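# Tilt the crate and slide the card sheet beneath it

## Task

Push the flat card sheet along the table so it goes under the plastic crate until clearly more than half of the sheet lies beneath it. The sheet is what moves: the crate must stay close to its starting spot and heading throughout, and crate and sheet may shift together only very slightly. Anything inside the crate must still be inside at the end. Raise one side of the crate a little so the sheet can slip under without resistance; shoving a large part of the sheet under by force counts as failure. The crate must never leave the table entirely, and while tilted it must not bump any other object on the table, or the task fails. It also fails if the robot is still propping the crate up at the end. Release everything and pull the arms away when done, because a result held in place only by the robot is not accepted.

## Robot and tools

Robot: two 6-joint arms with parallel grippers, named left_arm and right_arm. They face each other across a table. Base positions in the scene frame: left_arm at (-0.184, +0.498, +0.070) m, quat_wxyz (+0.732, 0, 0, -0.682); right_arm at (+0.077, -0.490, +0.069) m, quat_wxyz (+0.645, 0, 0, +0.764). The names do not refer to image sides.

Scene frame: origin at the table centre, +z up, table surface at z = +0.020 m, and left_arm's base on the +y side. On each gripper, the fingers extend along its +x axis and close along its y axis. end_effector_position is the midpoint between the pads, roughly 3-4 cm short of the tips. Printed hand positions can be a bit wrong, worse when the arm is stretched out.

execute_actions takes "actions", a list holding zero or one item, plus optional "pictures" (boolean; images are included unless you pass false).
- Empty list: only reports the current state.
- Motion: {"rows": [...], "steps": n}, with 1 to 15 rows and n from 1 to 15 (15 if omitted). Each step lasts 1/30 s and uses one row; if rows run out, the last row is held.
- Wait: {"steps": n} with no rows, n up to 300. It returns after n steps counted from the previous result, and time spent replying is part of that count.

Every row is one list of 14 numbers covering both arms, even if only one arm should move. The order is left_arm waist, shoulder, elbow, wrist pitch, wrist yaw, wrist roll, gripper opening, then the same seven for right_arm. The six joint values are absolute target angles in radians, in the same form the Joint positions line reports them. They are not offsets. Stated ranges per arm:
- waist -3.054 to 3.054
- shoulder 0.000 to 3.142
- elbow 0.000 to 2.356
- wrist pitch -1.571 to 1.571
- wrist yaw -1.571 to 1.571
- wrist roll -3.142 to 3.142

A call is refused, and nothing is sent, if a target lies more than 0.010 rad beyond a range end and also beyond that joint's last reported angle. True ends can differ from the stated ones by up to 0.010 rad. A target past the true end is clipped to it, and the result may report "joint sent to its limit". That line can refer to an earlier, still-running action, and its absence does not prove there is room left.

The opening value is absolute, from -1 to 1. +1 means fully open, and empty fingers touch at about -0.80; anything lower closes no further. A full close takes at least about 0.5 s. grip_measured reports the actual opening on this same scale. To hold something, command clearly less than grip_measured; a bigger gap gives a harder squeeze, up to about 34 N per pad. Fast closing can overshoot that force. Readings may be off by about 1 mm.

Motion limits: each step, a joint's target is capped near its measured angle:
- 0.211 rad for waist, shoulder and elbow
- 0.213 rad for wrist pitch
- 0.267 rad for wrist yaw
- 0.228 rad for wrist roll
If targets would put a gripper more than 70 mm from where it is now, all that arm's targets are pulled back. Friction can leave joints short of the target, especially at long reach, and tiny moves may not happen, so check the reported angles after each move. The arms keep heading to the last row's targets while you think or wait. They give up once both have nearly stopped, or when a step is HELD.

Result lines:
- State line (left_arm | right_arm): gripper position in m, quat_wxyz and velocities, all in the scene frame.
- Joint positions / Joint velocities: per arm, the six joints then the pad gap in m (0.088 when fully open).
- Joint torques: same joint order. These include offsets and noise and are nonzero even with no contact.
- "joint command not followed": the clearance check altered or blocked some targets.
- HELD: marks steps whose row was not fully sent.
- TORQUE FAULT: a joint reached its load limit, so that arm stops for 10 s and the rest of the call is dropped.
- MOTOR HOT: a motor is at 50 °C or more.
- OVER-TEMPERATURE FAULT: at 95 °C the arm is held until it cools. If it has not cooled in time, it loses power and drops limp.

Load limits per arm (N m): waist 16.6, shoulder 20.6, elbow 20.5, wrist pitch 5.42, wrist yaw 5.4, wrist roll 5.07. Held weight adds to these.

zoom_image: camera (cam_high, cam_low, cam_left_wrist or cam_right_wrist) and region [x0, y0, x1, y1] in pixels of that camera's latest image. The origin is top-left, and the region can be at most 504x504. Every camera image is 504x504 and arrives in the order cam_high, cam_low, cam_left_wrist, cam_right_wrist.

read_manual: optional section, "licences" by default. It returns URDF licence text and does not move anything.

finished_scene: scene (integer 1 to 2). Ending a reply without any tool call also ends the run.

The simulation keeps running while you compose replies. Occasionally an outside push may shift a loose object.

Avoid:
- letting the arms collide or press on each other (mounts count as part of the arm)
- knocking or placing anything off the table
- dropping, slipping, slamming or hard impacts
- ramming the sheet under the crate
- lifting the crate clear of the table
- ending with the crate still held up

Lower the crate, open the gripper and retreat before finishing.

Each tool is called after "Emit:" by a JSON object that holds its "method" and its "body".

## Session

Emit:
{"method": "execute_actions", "body": {"actions": []}}

Scene clock: 0.00 s of 4050.00 s.
left_arm: end_effector_position=(-0.0335, +0.3848, +0.2224) grip_measured=+0.854 end_effector_quat_wxyz=(-0.384, +0.444, -0.698, -0.410) end_effector_velocity=(-0.004, -0.000, +0.002) end_effector_angular_velocity=(+0.001, +0.021, +0.006) | right_arm: end_effector_position=(+0.2165, -0.3183, +0.3487) grip_measured=+0.857 end_effector_quat_wxyz=(-0.434, +0.645, +0.508, -0.370) end_effector_velocity=(-0.000, -0.001, +0.000) end_effector_angular_velocity=(+0.001, -0.014, +0.000)
Joint positions: left_arm=[ 1.173  1.383  1.108 -1.509  0.4   -1.62   0.081] | right_arm=[-1.512  0.554  0.506 -0.037 -1.131 -2.004  0.081]
Joint velocities: left_arm=[-0.002 -0.002  0.002 -0.022  0.007 -0.007 -0.   ] | right_arm=[-0.007 -0.002 -0.002  0.007 -0.007 -0.007 -0.   ]
Joint torques (N m, as the arm reports them, + toward a larger angle): no reading
Heat: left arm: hottest elbow 26 °C (+0.0 °C/min); right arm: hottest wrist pitch 27 °C (+0.0 °C/min).

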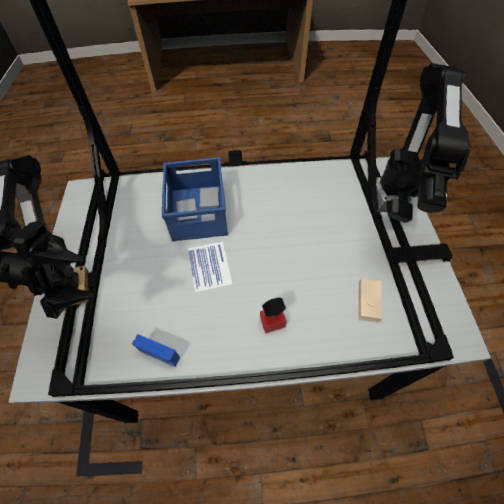

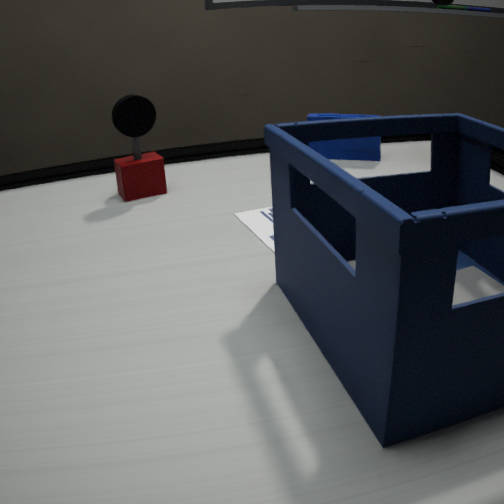

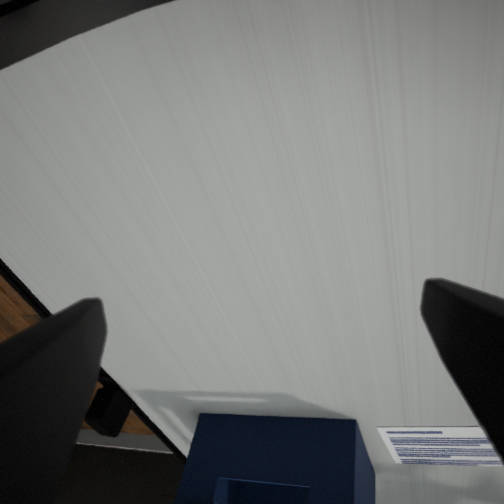

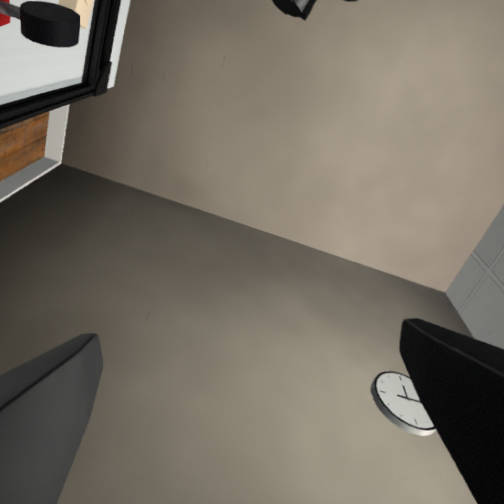

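Emit:
{"method": "execute_actions", "body": {"actions": [{"rows":[[-0.06,1.4,1.0,0.2,0,0,0.1,-0.355,1.0,1.0,-0.6,-0.4,1.3,-1]]}], "pictures": false}}

Emit:
{"method": "execute_actions", "body": {"actions": [{"steps":15}], "pictures": false}}

Emit:
{"method": "execute_actions", "body": {"actions": [{"rows":[[-0.06,1.7,0.709,1.2,0,0,0.1,-0.355,1.7,1.27,-0.6,-0.4,1.3,-1]]}], "pictures": false}}

Emit:
{"method": "execute_actions", "body": {"actions": [{"steps":10}], "pictures": false}}

Emit:
{"method": "execute_actions", "body": {"actions": [{"rows":[[-0.06,2.183,0.709,1.44,0,0,0.1,-0.355,2.035,1.27,-0.6,-0.4,1.3,-1]]}]}}

Scene clock: 10.00 s of 4050.00 s.
left_arm: end_effector_position=(-0.0536, +0.1833, +0.2087) grip_measured=+0.104 end_effector_quat_wxyz=(+0.774, +0.016, +0.541, -0.328) end_effector_velocity=(-0.387, -0.482, +0.185) end_effector_angular_velocity=(-1.128, -1.485, -3.067) | right_arm: end_effector_position=(+0.1543, -0.2032, +0.3343) grip_measured=-0.776 end_effector_quat_wxyz=(+0.554, -0.429, -0.082, +0.709) end_effector_velocity=(-0.499, +0.133, -0.006) end_effector_angular_velocity=(-0.139, +1.633, +0.686)
Joint positions: left_arm=[ 0.325  1.404  1.005 -0.616  0.005 -0.665  0.044] | right_arm=[-0.636  0.993  0.98  -0.589 -0.413 -1.032  0.001]
Joint velocities: left_arm=[-1.604 -0.002 -0.002  1.604 -0.022  1.736 -0.002] | right_arm=[ 1.795  0.032  0.061 -0.11   0.125  1.941  0.   ]
Joint torques (N m, as the arm reports them, + toward a larger angle): left_arm=[-0.27 -5.15  5.98  0.87 -0.11  0.13] | right_arm=[ 0.38 -2.9   7.75  1.3  -0.16  0.13]
Heat: left arm: hottest elbow 27 °C (+6.0 °C/min); right arm: hottest wrist pitch 27 °C (+0.0 °C/min).
Steps of this call (steps 1 to 285: nothing new was sent; steps 286 to 300: all 15 steps of this action). Readings (joint positions):
286: left_arm=[1.144 1.383 1.090 -1.465 0.329 -1.564] | right_arm=[-1.475 0.590 0.542 -0.102 -1.065 -1.948]
287: left_arm=[1.086 1.381 1.067 -1.393 0.247 -1.495] | right_arm=[-1.412 0.647 0.599 -0.160 -0.987 -1.878]
289: left_arm=[0.965 1.394 1.031 -1.272 0.122 -1.363] | right_arm=[-1.290 0.774 0.719 -0.279 -0.828 -1.747]
293: left_arm=[0.727 1.403 1.006 -1.029 0.030 -1.103] | right_arm=[-1.054 0.953 0.915 -0.496 -0.535 -1.485]
300: the state above

Scene clock: 10.50 s of 4050.00 s.
left_arm: end_effector_position=(-0.1788, +0.0611, +0.3416) grip_measured=+0.100 end_effector_quat_wxyz=(+0.706, +0.079, +0.093, -0.697) end_effector_velocity=(-0.002, -0.021, +0.104) end_effector_angular_velocity=(-0.474, -0.168, -0.050) | right_arm: end_effector_position=(+0.0744, -0.1932, +0.3336) grip_measured=-0.776 end_effector_quat_wxyz=(+0.595, -0.159, +0.242, +0.750) end_effector_velocity=(-0.006, -0.003, -0.003) end_effector_angular_velocity=(-0.488, +1.599, -0.997)
Joint positions: left_arm=[-0.057  1.403  1.005  0.155  0.003 -0.017  0.044] | right_arm=[-0.359  0.995  0.985 -0.598 -0.402 -0.061  0.001]
Joint velocities: left_arm=[-0.002 -0.017 -0.002  0.462  0.007  0.168  0.   ] | right_arm=[ 0.007  0.002  0.002 -0.022 -0.022  1.941 -0.   ]
Joint torques (N m, as the arm reports them, + toward a larger angle): left_arm=[-0.15 -5.58  6.62  1.49 -0.1   0.13] | right_arm=[ 0.25 -2.89  7.91  1.41 -0.11  0.1 ]
Heat: left arm: hottest elbow 27 °C (+5.7 °C/min); right arm: hottest elbow 27 °C (+0.0 °C/min).
Steps of this call (steps 1 to 15: the robot went on to your last target). Readings (joint positions):
1: left_arm=[0.273 1.404 1.005 -0.562 0.004 -0.607] | right_arm=[-0.577 0.994 0.982 -0.591 -0.410 -0.968]
2: left_arm=[0.220 1.404 1.005 -0.509 0.004 -0.551] | right_arm=[-0.517 0.995 0.982 -0.593 -0.408 -0.903]
4: left_arm=[0.119 1.404 1.005 -0.407 0.003 -0.441] | right_arm=[-0.423 0.995 0.983 -0.596 -0.407 -0.774]
8: left_arm=[-0.033 1.404 1.005 -0.171 0.004 -0.185] | right_arm=[-0.369 0.995 0.984 -0.598 -0.404 -0.515]
15: the state above

Scene clock: 11.00 s of 4050.00 s.
left_arm: end_effector_position=(-0.1786, +0.0438, +0.2302) grip_measured=+0.100 end_effector_quat_wxyz=(+0.709, +0.048, +0.050, -0.702) end_effector_velocity=(-0.001, -0.066, +0.452) end_effector_angular_velocity=(-2.005, -0.032, -0.011) | right_arm: end_effector_position=(+0.0952, -0.0821, +0.2082) grip_measured=-0.776 end_effector_quat_wxyz=(+0.593, +0.025, +0.687, +0.419) end_effector_velocity=(+0.000, +0.011, -0.131) end_effector_angular_velocity=(-0.924, +1.139, -1.568)
Joint positions: left_arm=[-0.057  1.707  0.702  0.867  0.003 -0.002  0.044] | right_arm=[-0.357  1.693  1.258 -0.604 -0.399  0.897  0.001]
Joint velocities: left_arm=[-0.002 -0.042  0.051  1.912  0.007  0.007 -0.   ] | right_arm=[-0.002  0.344  0.002 -0.007 -0.022  1.985 -0.   ]
Joint torques (N m, as the arm reports them, + toward a larger angle): left_arm=[-0.24 -6.96  6.22  1.52 -0.09  0.11] | right_arm=[  0.14 -11.1    7.     1.42  -0.3    0.06]
Heat: left arm: hottest elbow 28 °C (+10.9 °C/min); right arm: hottest elbow 27 °C (+0.0 °C/min).
Steps of this call (steps 1 to 15: all 15 steps of this action). Readings (joint positions):
1: left_arm=[-0.057 1.415 0.991 0.192 0.003 -0.014] | right_arm=[-0.358 1.028 1.016 -0.623 -0.403 0.002]
2: left_arm=[-0.057 1.430 0.974 0.232 0.003 -0.013] | right_arm=[-0.357 1.078 1.069 -0.616 -0.402 0.068]
4: left_arm=[-0.057 1.477 0.929 0.294 0.003 -0.011] | right_arm=[-0.357 1.200 1.180 -0.588 -0.402 0.198]
8: left_arm=[-0.057 1.615 0.796 0.460 0.003 -0.006] | right_arm=[-0.357 1.409 1.257 -0.590 -0.402 0.454]
15: the state above

Scene clock: 11.33 s of 4050.00 s.
left_arm: end_effector_position=(-0.1786, +0.0452, +0.3017) grip_measured=+0.100 end_effector_quat_wxyz=(+0.708, -0.066, -0.065, -0.700) end_effector_velocity=(+0.002, +0.005, +0.030) end_effector_angular_velocity=(-0.139, +0.024, +0.015) | right_arm: end_effector_position=(+0.0955, -0.0805, +0.2068) grip_measured=-0.776 end_effector_quat_wxyz=(+0.578, +0.138, +0.754, +0.280) end_effector_velocity=(+0.002, +0.001, -0.001) end_effector_angular_velocity=(-0.061, +0.106, -0.175)
Joint positions: left_arm=[-0.057  1.704  0.705  1.183  0.003 -0.002  0.044] | right_arm=[-0.357  1.7    1.261 -0.599 -0.399  1.28   0.001]
Joint velocities: left_arm=[-0.002  0.002  0.002  0.139 -0.022 -0.022 -0.   ] | right_arm=[-0.002  0.002 -0.002  0.007  0.007  0.212  0.   ]
Joint torques (N m, as the arm reports them, + toward a larger angle): left_arm=[-0.24 -6.5   5.94  1.73 -0.09  0.12] | right_arm=[ 0.14 -8.33  6.81  1.06 -0.28  0.09]
Heat: left arm: hottest elbow 28 °C (+10.6 °C/min); right arm: hottest elbow 27 °C (+0.0 °C/min).
Steps of this call (steps 1 to 10: the robot went on to your last target). Readings (joint positions):
1: left_arm=[-0.057 1.706 0.704 0.931 0.003 -0.002] | right_arm=[-0.357 1.699 1.258 -0.604 -0.399 0.962]
2: left_arm=[-0.057 1.705 0.705 0.992 0.003 -0.002] | right_arm=[-0.357 1.700 1.258 -0.604 -0.399 1.027]
4: left_arm=[-0.057 1.705 0.705 1.096 0.003 -0.002] | right_arm=[-0.357 1.700 1.260 -0.600 -0.399 1.152]
8: left_arm=[-0.057 1.704 0.705 1.172 0.003 -0.002] | right_arm=[-0.357 1.700 1.261 -0.599 -0.399 1.262]
10: the state above

Scene clock: 11.83 s of 4050.00 s.
left_arm: end_effector_position=(-0.1784, +0.0262, +0.1435) grip_measured=+0.100 end_effector_quat_wxyz=(+0.711, +0.013, +0.014, -0.703) end_effector_velocity=(+0.000, -0.007, +0.015) end_effector_angular_velocity=(-0.061, +0.006, +0.005) | right_arm: end_effector_position=(+0.0937, -0.0898, +0.0783) grip_measured=-0.776 end_effector_quat_wxyz=(+0.568, +0.055, +0.809, +0.142) end_effector_velocity=(-0.000, -0.002, -0.000) end_effector_angular_velocity=(-0.006, -0.008, +0.008)
Joint positions: left_arm=[-0.057  2.179  0.702  1.438  0.003 -0.002  0.044] | right_arm=[-0.357  2.036  1.264 -0.6   -0.399  1.297  0.001]
Joint velocities: left_arm=[-0.002  0.002  0.027  0.037 -0.007 -0.007 -0.   ] | right_arm=[ 0.002 -0.002 -0.002 -0.007  0.007 -0.007 -0.   ]
Joint torques (N m, as the arm reports them, + toward a larger angle): left_arm=[-0.24 -6.92  4.1   1.5  -0.09  0.11] | right_arm=[ 0.15 -9.85  5.26  0.58 -0.3   0.08]
Heat: left arm: hottest elbow 28 °C (+10.1 °C/min); right arm: hottest elbow 27 °C (+0.0 °C/min).
Steps of this call (steps 1 to 15: all 15 steps of this action). Readings (joint positions):
1: left_arm=[-0.057 1.740 0.706 1.251 0.003 -0.002] | right_arm=[-0.357 1.726 1.263 -0.601 -0.401 1.285]
2: left_arm=[-0.057 1.785 0.713 1.320 0.003 -0.002] | right_arm=[-0.357 1.758 1.273 -0.593 -0.402 1.287]
4: left_arm=[-0.057 1.884 0.721 1.374 0.003 -0.002] | right_arm=[-0.357 1.846 1.282 -0.590 -0.402 1.291]
8: left_arm=[-0.057 2.091 0.715 1.411 0.003 -0.002] | right_arm=[-0.357 2.008 1.270 -0.602 -0.400 1.296]
15: the state above

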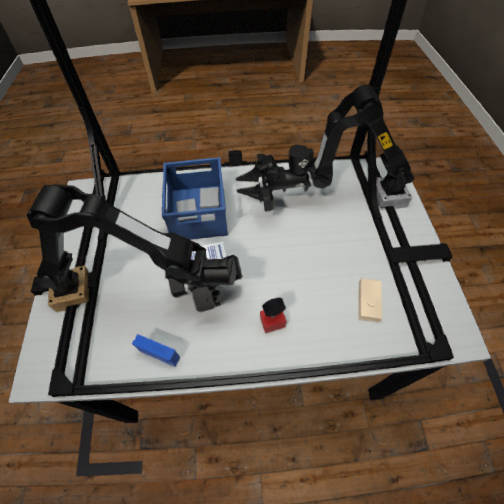

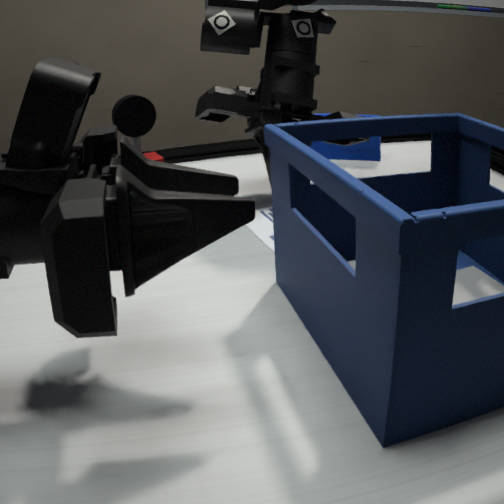

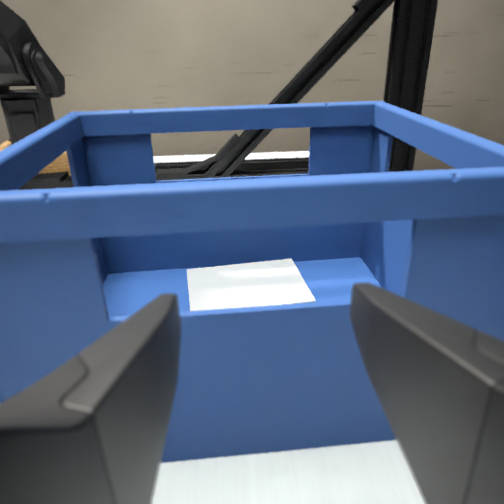

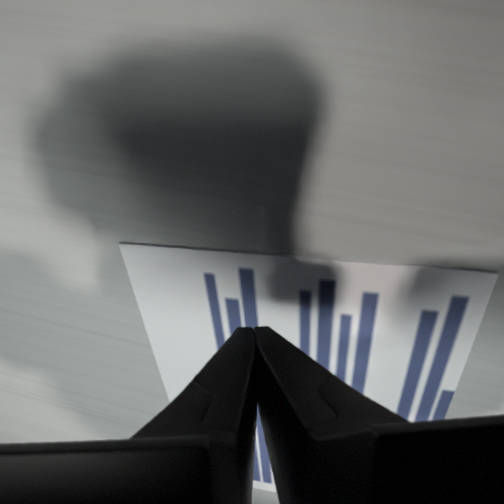

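Emit:
{"method": "execute_actions", "body": {"actions": [{"rows":[[-0.055,2.21,0.76,1.41,0,0,0,-0.36,2.04,1.27,-0.655,-0.4,1.3,-1],[-0.055,2.23,0.8,1.39,0,0,0,-0.36,2.05,1.27,-0.655,-0.4,1.3,-1],[-0.055,2.25,0.845,1.365,0,0,0,-0.36,2.065,1.27,-0.655,-0.4,1.3,-1]]}]}}

Scene clock: 14.60 s of 4050.00 s.
left_arm: end_effector_position=(-0.1780, -0.0037, +0.1391) grip_measured=+0.001 end_effector_quat_wxyz=(+0.711, +0.014, +0.015, -0.703) end_effector_velocity=(-0.000, -0.001, -0.004) end_effector_angular_velocity=(+0.017, +0.007, +0.005) | right_arm: end_effector_position=(+0.0915, -0.1021, +0.0691) grip_measured=-0.776 end_effector_quat_wxyz=(+0.564, +0.036, +0.817, +0.113) end_effector_velocity=(-0.003, -0.004, +0.002) end_effector_angular_velocity=(-0.018, +0.012, -0.003)
Joint positions: left_arm=[-0.057  2.243  0.836  1.366  0.003 -0.002  0.039] | right_arm=[-0.357  2.057  1.264 -0.653 -0.4    1.298  0.001]
Joint velocities: left_arm=[-0.002  0.002  0.007 -0.022 -0.007 -0.007 -0.   ] | right_arm=[ 0.002 -0.007 -0.002 -0.022 -0.007  0.007  0.   ]
Joint torques (N m, as the arm reports them, + toward a larger angle): left_arm=[ 0.22 -7.06  4.7   1.47 -0.09  0.1 ] | right_arm=[-0.29 -8.53  5.02  0.34 -0.31  0.09]
Heat: left arm: hottest elbow 28 °C (+8.2 °C/min); right arm: hottest elbow 27 °C (+0.0 °C/min).
Steps of this call (steps 1 to 15: the robot went on to your last target; steps 16 to 68: nothing new was sent; steps 69 to 83: all 15 steps of this action). Readings (joint positions):
69: left_arm=[-0.057 2.183 0.711 1.435 0.003 -0.002] | right_arm=[-0.357 2.036 1.264 -0.609 -0.400 1.298]
70: left_arm=[-0.057 2.192 0.729 1.423 0.003 -0.002] | right_arm=[-0.357 2.036 1.264 -0.624 -0.400 1.298]
72: left_arm=[-0.057 2.219 0.785 1.391 0.003 -0.002] | right_arm=[-0.357 2.041 1.264 -0.640 -0.400 1.298]
76: left_arm=[-0.057 2.239 0.827 1.372 0.003 -0.002] | right_arm=[-0.357 2.055 1.264 -0.651 -0.400 1.298]
83: the state above

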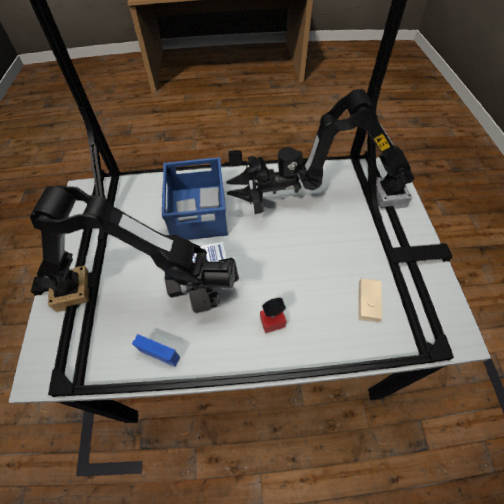

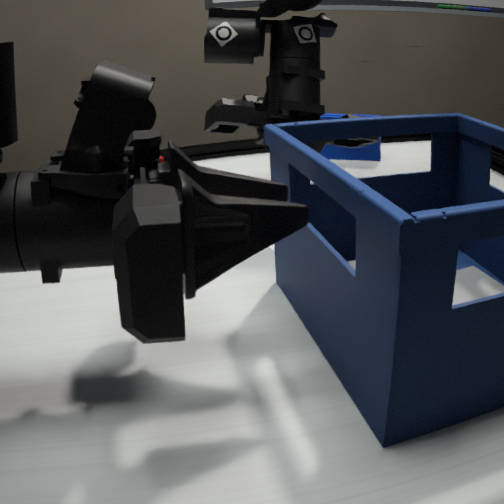

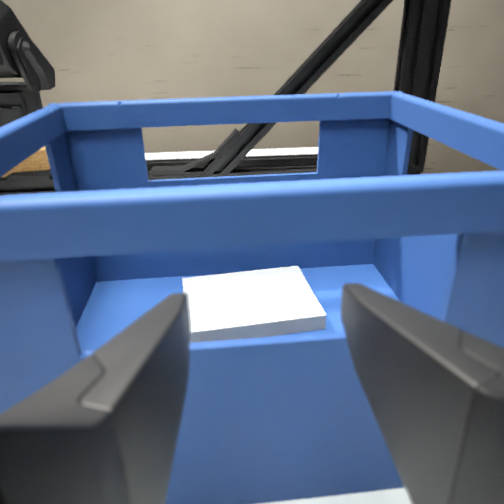

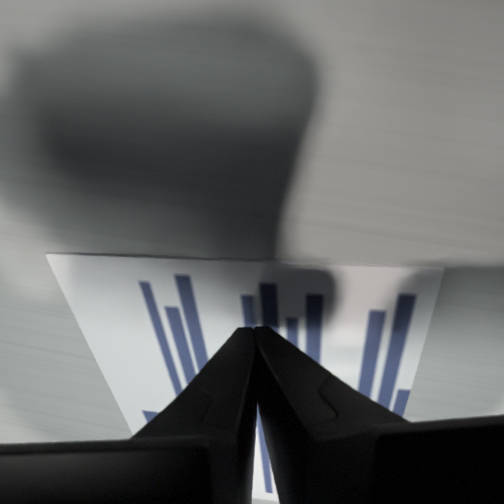

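Emit:
{"method": "execute_actions", "body": {"actions": [{"rows":[[-0.055,2.258,0.865,1.352,0,0,0,-0.38,2.065,1.27,-0.655,-0.4,1.3,-1],[-0.055,2.266,0.885,1.339,0,0,0,-0.38,2.065,1.27,-0.655,-0.4,1.3,-1],[-0.055,2.274,0.905,1.326,0,0,0,-0.38,2.07,1.27,-0.655,-0.4,1.3,-1],[-0.055,2.283,0.925,1.313,0,0,0,-0.38,2.08,1.27,-0.655,-0.4,1.3,-1],[-0.055,2.29,0.945,1.302,0,0,0,-0.38,2.09,1.27,-0.655,-0.4,1.3,-1],[-0.055,2.298,0.965,1.29,0,0,0,-0.38,2.105,1.27,-0.655,-0.4,1.3,-1]]}]}}

Scene clock: 18.90 s of 4050.00 s.
left_arm: end_effector_position=(-0.1776, -0.0295, +0.1383) grip_measured=+0.000 end_effector_quat_wxyz=(+0.711, +0.015, +0.016, -0.703) end_effector_velocity=(+0.002, -0.001, -0.005) end_effector_angular_velocity=(+0.012, -0.008, +0.019) | right_arm: end_effector_position=(+0.0994, -0.1055, +0.0600) grip_measured=-0.776 end_effector_quat_wxyz=(+0.561, +0.039, +0.821, +0.095) end_effector_velocity=(+0.002, -0.009, -0.003) end_effector_angular_velocity=(-0.034, -0.002, +0.012)
Joint positions: left_arm=[-0.057  2.29   0.954  1.292  0.002 -0.001  0.039] | right_arm=[-0.381  2.083  1.265 -0.656 -0.405  1.298  0.001]
Joint velocities: left_arm=[-0.002  0.012  0.007 -0.007 -0.022  0.007 -0.   ] | right_arm=[-0.007  0.002 -0.002 -0.037  0.007 -0.022 -0.   ]
Joint torques (N m, as the arm reports them, + toward a larger angle): left_arm=[ 0.22 -7.57  5.19  1.47 -0.09  0.11] | right_arm=[ 0.1  -6.88  4.78  0.46 -0.04  0.08]
Heat: left arm: hottest elbow 28 °C (+6.3 °C/min); right arm: hottest shoulder 27 °C (+0.0 °C/min).
Steps of this call (steps 1 to 15: the robot went on to your last target; steps 16 to 114: nothing new was sent; steps 115 to 129: all 15 steps of this action). Readings (joint positions):
115: left_arm=[-0.057 2.245 0.840 1.363 0.003 -0.001] | right_arm=[-0.358 2.057 1.264 -0.653 -0.399 1.298]
116: left_arm=[-0.057 2.248 0.848 1.356 0.003 -0.001] | right_arm=[-0.362 2.057 1.264 -0.653 -0.399 1.298]
118: left_arm=[-0.057 2.260 0.876 1.338 0.003 -0.001] | right_arm=[-0.371 2.059 1.264 -0.653 -0.399 1.298]
122: left_arm=[-0.057 2.284 0.937 1.303 0.002 -0.001] | right_arm=[-0.380 2.081 1.265 -0.654 -0.402 1.298]
129: the state above

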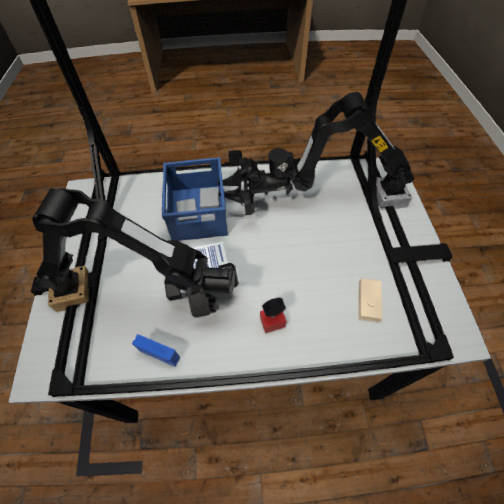

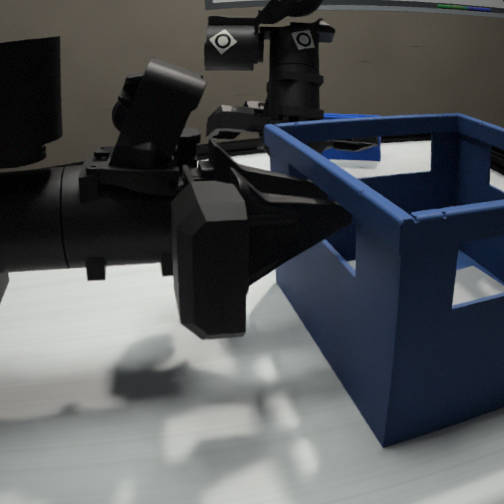

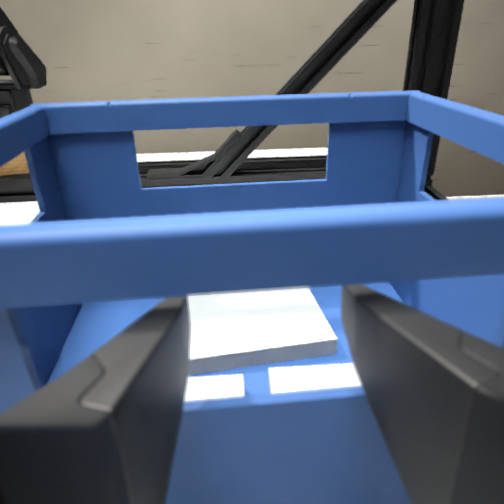

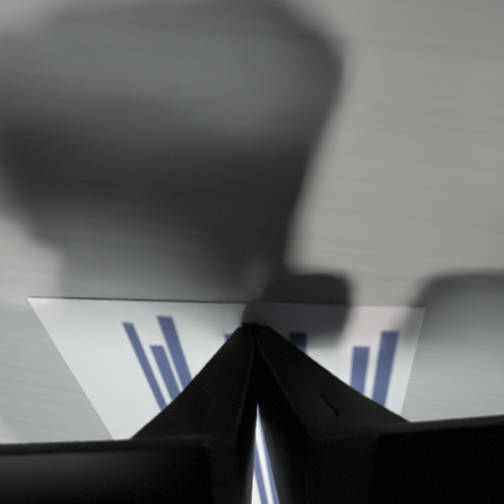

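In a little further, then lift.

Emit:
{"method": "execute_actions", "body": {"actions": [{"rows":[[-0.055,2.31,0.975,1.28,0,0,0,-0.38,2.105,1.27,-0.655,-0.4,1.33,-1],[-0.055,2.318,0.995,1.272,0,0,0,-0.37,2.105,1.27,-0.655,-0.4,1.36,-1]],"steps":9}], "pictures": false}}

Emit:
{"method": "execute_actions", "body": {"actions": [{"rows":[[-0.055,2.31,1.005,1.28,0,0,0,-0.365,2.105,1.27,-0.655,-0.4,1.37,-1],[-0.055,2.305,1.017,1.285,0,0,0,-0.36,2.105,1.27,-0.655,-0.4,1.38,-1],[-0.055,2.3,1.03,1.29,0,0,0,-0.355,2.105,1.27,-0.655,-0.4,1.39,-1],[-0.055,2.295,1.042,1.297,0,0,0,-0.35,2.105,1.27,-0.655,-0.4,1.4,-1],[-0.055,2.29,1.054,1.304,0,0,0,-0.345,2.105,1.27,-0.655,-0.4,1.41,-1],[-0.055,2.29,1.066,1.31,0,0,0,-0.34,2.105,1.27,-0.655,-0.4,1.42,-1]]}]}}

Scene clock: 23.23 s of 4050.00 s.
left_arm: end_effector_position=(-0.1773, -0.0355, +0.1337) grip_measured=+0.000 end_effector_quat_wxyz=(+0.711, +0.018, +0.020, -0.703) end_effector_velocity=(-0.002, -0.002, -0.008) end_effector_angular_velocity=(+0.032, +0.008, -0.009) | right_arm: end_effector_position=(+0.0993, -0.1051, +0.0600) grip_measured=-0.776 end_effector_quat_wxyz=(+0.561, +0.054, +0.823, +0.072) end_effector_velocity=(-0.002, -0.002, -0.001) end_effector_angular_velocity=(-0.024, +0.016, -0.030)
Joint positions: left_arm=[-0.057  2.311  0.984  1.273  0.002 -0.001  0.039] | right_arm=[-0.38   2.084  1.267 -0.656 -0.404  1.354  0.001]
Joint velocities: left_arm=[-0.002  0.007  0.012 -0.037  0.007 -0.007 -0.   ] | right_arm=[ 0.002  0.002 -0.002 -0.007 -0.007  0.037 -0.   ]
Joint torques (N m, as the arm reports them, + toward a larger angle): left_arm=[ 0.21 -7.76  5.28  1.47 -0.08  0.1 ] | right_arm=[ 0.89 -6.92  4.7   0.47 -0.12  0.12]
Heat: left arm: hottest elbow 28 °C (+5.2 °C/min); right arm: hottest shoulder 27 °C (+0.0 °C/min).
Steps of this call (steps 1 to 15: the robot went on to your last target; steps 16 to 121: nothing new was sent; steps 122 to 130: all 9 steps of this action). Readings (joint positions):
122: left_arm=[-0.057 2.293 0.958 1.289 0.002 -0.001] | right_arm=[-0.381 2.084 1.266 -0.656 -0.405 1.304]
123: left_arm=[-0.057 2.296 0.964 1.285 0.002 -0.001] | right_arm=[-0.381 2.084 1.266 -0.656 -0.405 1.319]
125: left_arm=[-0.057 2.305 0.977 1.277 0.002 -0.001] | right_arm=[-0.381 2.084 1.266 -0.656 -0.404 1.338]
129: left_arm=[-0.057 2.310 0.983 1.273 0.002 -0.001] | right_arm=[-0.380 2.084 1.266 -0.656 -0.404 1.352]
130: the state above

Scene clock: 23.73 s of 4050.00 s.
left_arm: end_effector_position=(-0.1771, -0.0455, +0.1478) grip_measured=+0.000 end_effector_quat_wxyz=(+0.711, +0.001, +0.003, -0.703) end_effector_velocity=(-0.002, -0.000, -0.001) end_effector_angular_velocity=(-0.003, +0.007, -0.010) | right_arm: end_effector_position=(+0.0870, -0.1043, +0.0600) grip_measured=-0.776 end_effector_quat_wxyz=(+0.559, +0.059, +0.825, +0.056) end_effector_velocity=(+0.002, -0.001, +0.001) end_effector_angular_velocity=(-0.006, -0.006, -0.010)
Joint positions: left_arm=[-0.057  2.317  1.029  1.283  0.002 -0.002  0.039] | right_arm=[-0.347  2.084  1.267 -0.655 -0.402  1.416  0.001]
Joint velocities: left_arm=[-0.002  0.007  0.002  0.007  0.007 -0.007 -0.   ] | right_arm=[-0.002 -0.002  0.002 -0.007  0.007  0.007 -0.   ]
Joint torques (N m, as the arm reports them, + toward a larger angle): left_arm=[  0.19 -11.57   8.4    3.72  -0.05   0.12] | right_arm=[ 0.67 -6.91  4.58  0.42 -0.18  0.08]
Heat: left arm: hottest elbow 28 °C (+5.1 °C/min); right arm: hottest shoulder 27 °C (+0.0 °C/min).
Steps of this call (steps 1 to 15: all 15 steps of this action). Readings (joint positions):
1: left_arm=[-0.057 2.311 0.986 1.273 0.002 -0.001] | right_arm=[-0.379 2.084 1.267 -0.656 -0.404 1.357]
2: left_arm=[-0.057 2.311 0.990 1.273 0.002 -0.001] | right_arm=[-0.378 2.084 1.267 -0.656 -0.403 1.362]
4: left_arm=[-0.057 2.311 1.005 1.279 0.002 -0.002] | right_arm=[-0.372 2.084 1.267 -0.656 -0.403 1.377]
8: left_arm=[-0.057 2.314 1.024 1.280 0.002 -0.002] | right_arm=[-0.354 2.084 1.267 -0.655 -0.402 1.406]
15: the state above

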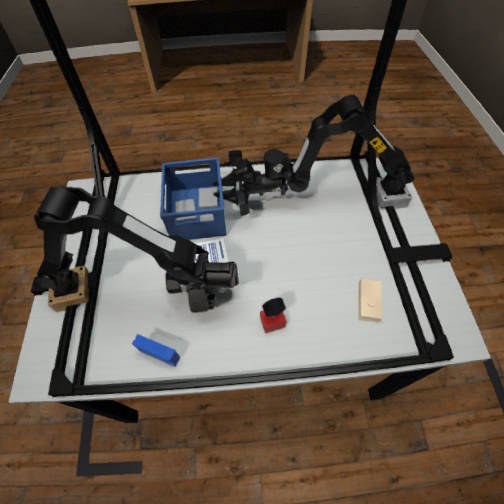

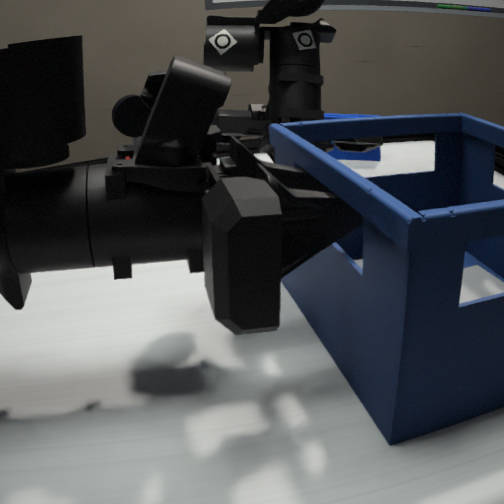

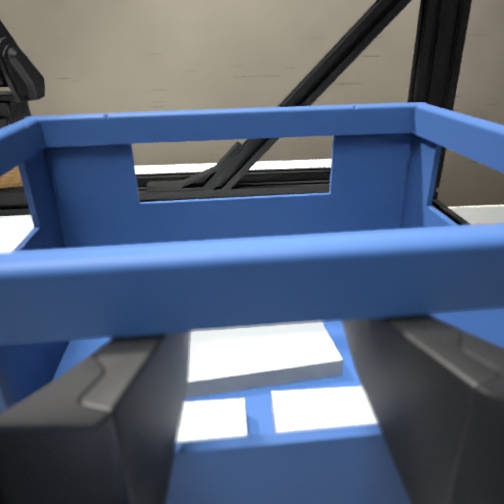

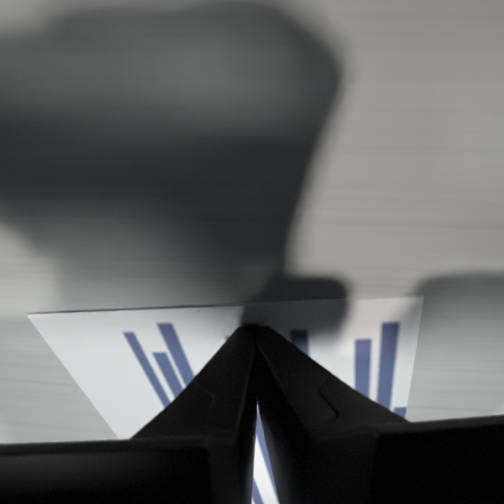

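Emit:
{"method": "execute_actions", "body": {"actions": [{"rows":[[-0.055,2.28,1.07,1.32,0,0,0,-0.34,2.105,1.27,-0.655,-0.4,1.42,-1],[-0.055,2.275,1.074,1.33,0,0,0,-0.34,2.105,1.27,-0.655,-0.4,1.42,-1],[-0.055,2.27,1.078,1.34,0,0,0,-0.34,2.105,1.27,-0.655,-0.4,1.42,-1],[-0.055,2.265,1.082,1.35,0,0,0,-0.34,2.105,1.27,-0.655,-0.4,1.42,-1],[-0.055,2.26,1.086,1.36,0,0,0,-0.32,2.105,1.27,-0.655,-0.4,1.45,-1]]}]}}

Scene clock: 26.67 s of 4050.00 s.
left_arm: end_effector_position=(-0.1770, -0.0495, +0.1660) grip_measured=+0.000 end_effector_quat_wxyz=(+0.711, -0.022, -0.023, -0.702) end_effector_velocity=(-0.000, +0.001, -0.006) end_effector_angular_velocity=(+0.027, +0.008, +0.004) | right_arm: end_effector_position=(+0.0795, -0.1041, +0.0600) grip_measured=-0.776 end_effector_quat_wxyz=(+0.557, +0.059, +0.827, +0.049) end_effector_velocity=(-0.003, -0.007, -0.001) end_effector_angular_velocity=(-0.023, +0.010, +0.010)
Joint positions: left_arm=[-0.057  2.314  1.049  1.329  0.001  0.     0.039] | right_arm=[-0.328  2.084  1.267 -0.655 -0.402  1.447  0.001]
Joint velocities: left_arm=[-0.002 -0.002 -0.007 -0.022 -0.007 -0.007 -0.   ] | right_arm=[ 0.002 -0.002 -0.007 -0.022 -0.007 -0.007 -0.   ]
Joint torques (N m, as the arm reports them, + toward a larger angle): left_arm=[  0.18 -14.76   8.35   3.99  -0.06   0.04] | right_arm=[ 0.75 -6.99  4.56  0.41 -0.19  0.08]
Heat: left arm: hottest wrist pitch 30 °C (+9.0 °C/min); right arm: hottest shoulder 27 °C (+0.0 °C/min).
Steps of this call (steps 1 to 15: the robot went on to your last target; steps 16 to 73: nothing new was sent; steps 74 to 88: all 15 steps of this action). Readings (joint positions):
74: left_arm=[-0.057 2.317 1.030 1.285 0.002 -0.002] | right_arm=[-0.347 2.084 1.267 -0.655 -0.402 1.417]
75: left_arm=[-0.057 2.317 1.031 1.287 0.002 -0.002] | right_arm=[-0.347 2.084 1.267 -0.655 -0.402 1.417]
77: left_arm=[-0.057 2.317 1.035 1.295 0.002 -0.001] | right_arm=[-0.347 2.084 1.267 -0.655 -0.402 1.417]
81: left_arm=[-0.057 2.317 1.044 1.322 0.001 -0.000] | right_arm=[-0.335 2.084 1.267 -0.655 -0.402 1.440]
88: the state above

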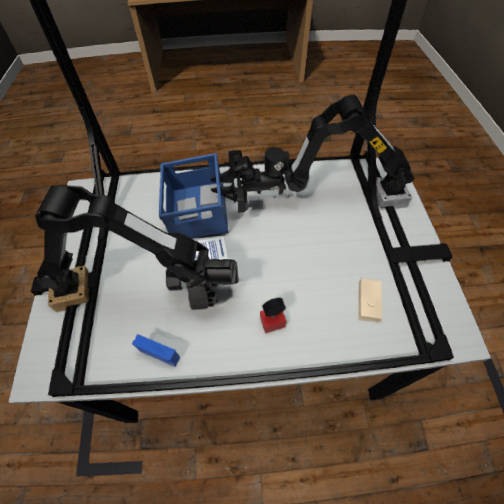

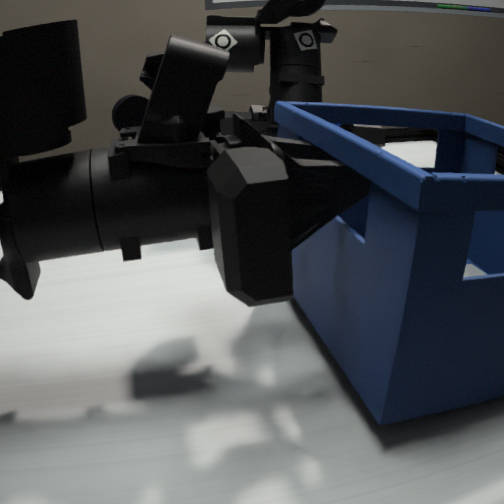

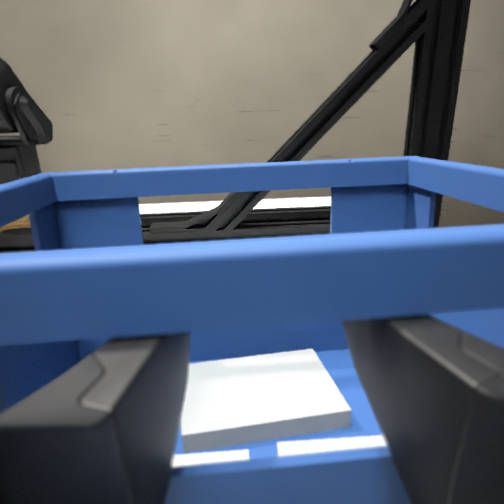

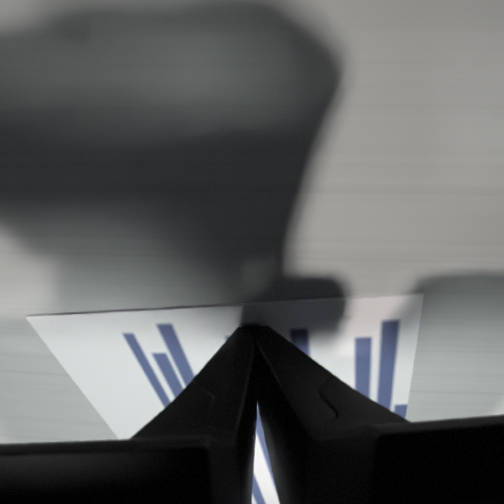

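Emit:
{"method": "execute_actions", "body": {"actions": [{"rows":[[-0.055,2.265,1.086,1.36,0,0,0,-0.3,2.105,1.27,-0.655,-0.4,1.47,-1],[-0.055,2.265,1.086,1.36,0,0,0,-0.28,2.105,1.27,-0.655,-0.4,1.5,-1],[-0.055,2.265,1.086,1.36,0,0,0,-0.26,2.105,1.27,-0.655,-0.4,1.53,-1],[-0.055,2.265,1.086,1.36,0,0,0,-0.24,2.105,1.27,-0.655,-0.4,1.56,-1],[-0.055,2.265,1.086,1.36,0,0,0,-0.22,2.105,1.27,-0.655,-0.4,1.59,-1],[-0.055,2.265,1.086,1.36,0,0,0,-0.2,2.105,1.27,-0.655,-0.4,1.62,-1],[-0.055,2.265,1.086,1.36,0,0,0,-0.18,2.105,1.27,-0.655,-0.4,1.65,-1],[-0.055,2.265,1.086,1.36,0,0,0,-0.16,2.105,1.27,-0.655,-0.4,1.68,-1]]}]}}

Scene clock: 32.80 s of 4050.00 s.
left_arm: end_effector_position=(-0.1770, -0.0496, +0.1666) grip_measured=+0.000 end_effector_quat_wxyz=(+0.711, -0.023, -0.023, -0.702) end_effector_velocity=(+0.005, +0.000, +0.001) end_effector_angular_velocity=(+0.002, +0.009, +0.024) | right_arm: end_effector_position=(+0.0152, -0.1087, +0.0599) grip_measured=-0.776 end_effector_quat_wxyz=(+0.549, +0.052, +0.834, +0.002) end_effector_velocity=(+0.004, -0.005, -0.001) end_effector_angular_velocity=(-0.042, -0.003, -0.055)
Joint positions: left_arm=[-0.057  2.314  1.049  1.329  0.001  0.     0.039] | right_arm=[-0.161  2.085  1.269 -0.654 -0.403  1.671  0.001]
Joint velocities: left_arm=[ 0.002 -0.007 -0.002 -0.007 -0.022 -0.007 -0.   ] | right_arm=[-0.007 -0.002 -0.002 -0.022  0.007  0.051 -0.   ]
Joint torques (N m, as the arm reports them, + toward a larger angle): left_arm=[  0.18 -14.21   8.37   4.04  -0.05   0.03] | right_arm=[ 0.   -7.07  4.42  0.34 -0.16  0.11]
Heat: left arm: hottest wrist pitch 35 °C (+16.5 °C/min); right arm: hottest shoulder 28 °C (+1.8 °C/min).
Steps of this call (steps 1 to 15: the robot went on to your last target; steps 16 to 169: nothing new was sent; steps 170 to 184: all 15 steps of this action). Readings (joint positions):
170: left_arm=[-0.057 2.314 1.049 1.329 0.001 0.000] | right_arm=[-0.326 2.085 1.268 -0.655 -0.402 1.452]
171: left_arm=[-0.057 2.314 1.049 1.329 0.001 0.000] | right_arm=[-0.322 2.085 1.268 -0.655 -0.402 1.464]
173: left_arm=[-0.057 2.314 1.049 1.329 0.001 0.000] | right_arm=[-0.302 2.085 1.268 -0.654 -0.400 1.503]
177: left_arm=[-0.057 2.314 1.049 1.329 0.001 0.000] | right_arm=[-0.222 2.085 1.269 -0.654 -0.400 1.608]
184: the state above

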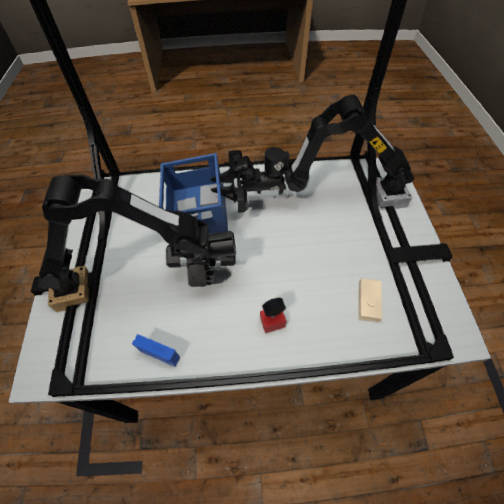

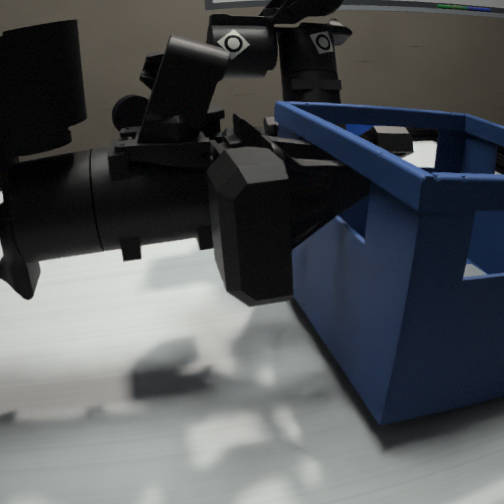

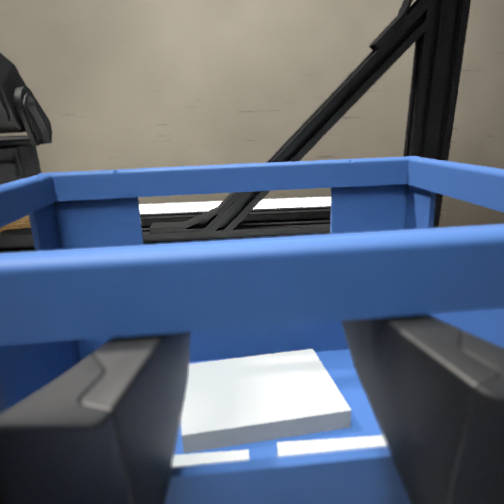

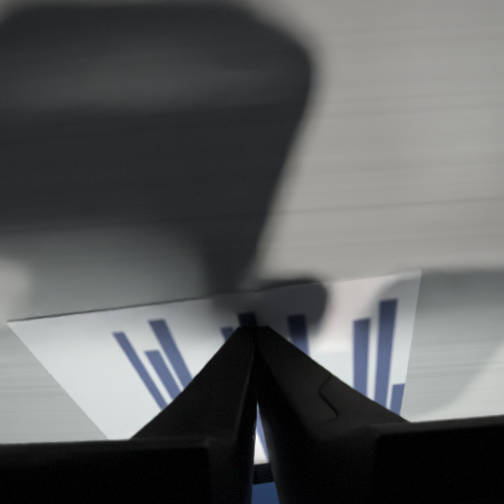

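Emit:
{"method": "execute_actions", "body": {"actions": [{"rows":[[-0.055,2.265,1.086,1.36,0,0,0,-0.14,2.107,1.27,-0.65,-0.4,1.69,-1],[-0.055,2.265,1.086,1.36,0,0,0,-0.12,2.108,1.27,-0.645,-0.4,1.7,-1],[-0.055,2.265,1.086,1.36,0,0,0,-0.1,2.11,1.27,-0.64,-0.41,1.71,-1],[-0.055,2.265,1.086,1.36,0,0,0,-0.08,2.112,1.27,-0.635,-0.41,1.72,-1],[-0.055,2.265,1.086,1.36,0,0,0,-0.06,2.114,1.27,-0.63,-0.42,1.73,-1],[-0.055,2.265,1.086,1.36,0,0,0,-0.04,2.116,1.27,-0.625,-0.43,1.74,-1],[-0.055,2.265,1.086,1.36,0,0,0,-0.02,2.118,1.27,-0.62,-0.43,1.75,-1]]}]}}

Scene clock: 37.43 s of 4050.00 s.
left_arm: end_effector_position=(-0.1770, -0.0496, +0.1666) grip_measured=+0.000 end_effector_quat_wxyz=(+0.711, -0.023, -0.023, -0.702) end_effector_velocity=(-0.003, +0.001, +0.002) end_effector_angular_velocity=(-0.007, +0.008, -0.000) | right_arm: end_effector_position=(-0.0416, -0.1161, +0.0592) grip_measured=-0.776 end_effector_quat_wxyz=(+0.533, +0.019, +0.845, +0.017) end_effector_velocity=(+0.004, -0.001, -0.000) end_effector_angular_velocity=(-0.009, -0.008, -0.015)
Joint positions: left_arm=[-0.057  2.314  1.049  1.329  0.001  0.     0.039] | right_arm=[-0.022  2.094  1.269 -0.622 -0.432  1.746  0.001]
Joint velocities: left_arm=[-0.007 -0.002 -0.002  0.007 -0.007 -0.007 -0.   ] | right_arm=[-0.007 -0.002 -0.002 -0.007  0.007  0.007 -0.   ]
Joint torques (N m, as the arm reports them, + toward a larger angle): left_arm=[  0.17 -14.17   8.32   4.04  -0.05   0.03] | right_arm=[ 0.21 -6.74  4.36  0.56 -0.18  0.11]
Heat: left arm: hottest wrist pitch 39 °C (+20.8 °C/min); right arm: hottest shoulder 28 °C (+1.6 °C/min).
Steps of this call (steps 1 to 15: the robot went on to your last target; steps 16 to 124: nothing new was sent; steps 125 to 139: all 15 steps of this action). Readings (joint positions):
125: left_arm=[-0.057 2.314 1.049 1.329 0.001 0.000] | right_arm=[-0.160 2.086 1.269 -0.654 -0.403 1.679]
126: left_arm=[-0.057 2.314 1.049 1.329 0.001 0.000] | right_arm=[-0.158 2.086 1.269 -0.653 -0.402 1.684]
128: left_arm=[-0.057 2.314 1.049 1.329 0.001 0.000] | right_arm=[-0.140 2.086 1.269 -0.646 -0.402 1.699]
132: left_arm=[-0.057 2.314 1.049 1.329 0.001 0.000] | right_arm=[-0.065 2.092 1.269 -0.628 -0.423 1.732]
139: the state above

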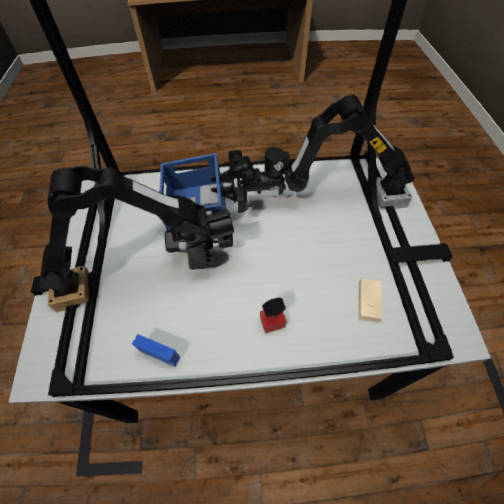

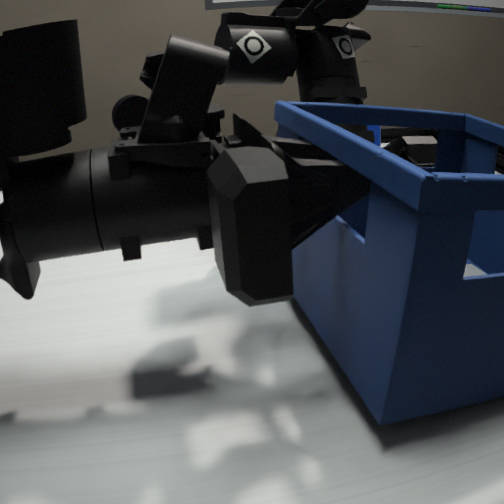

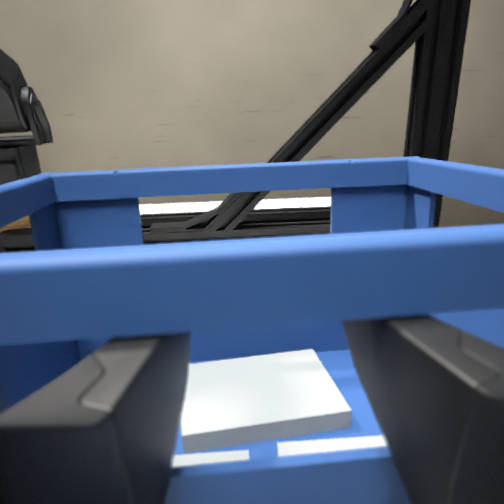

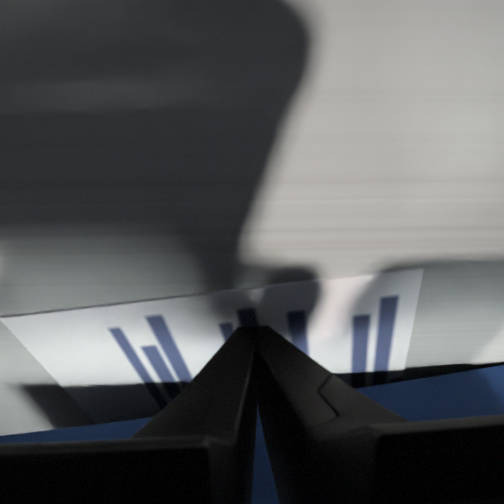

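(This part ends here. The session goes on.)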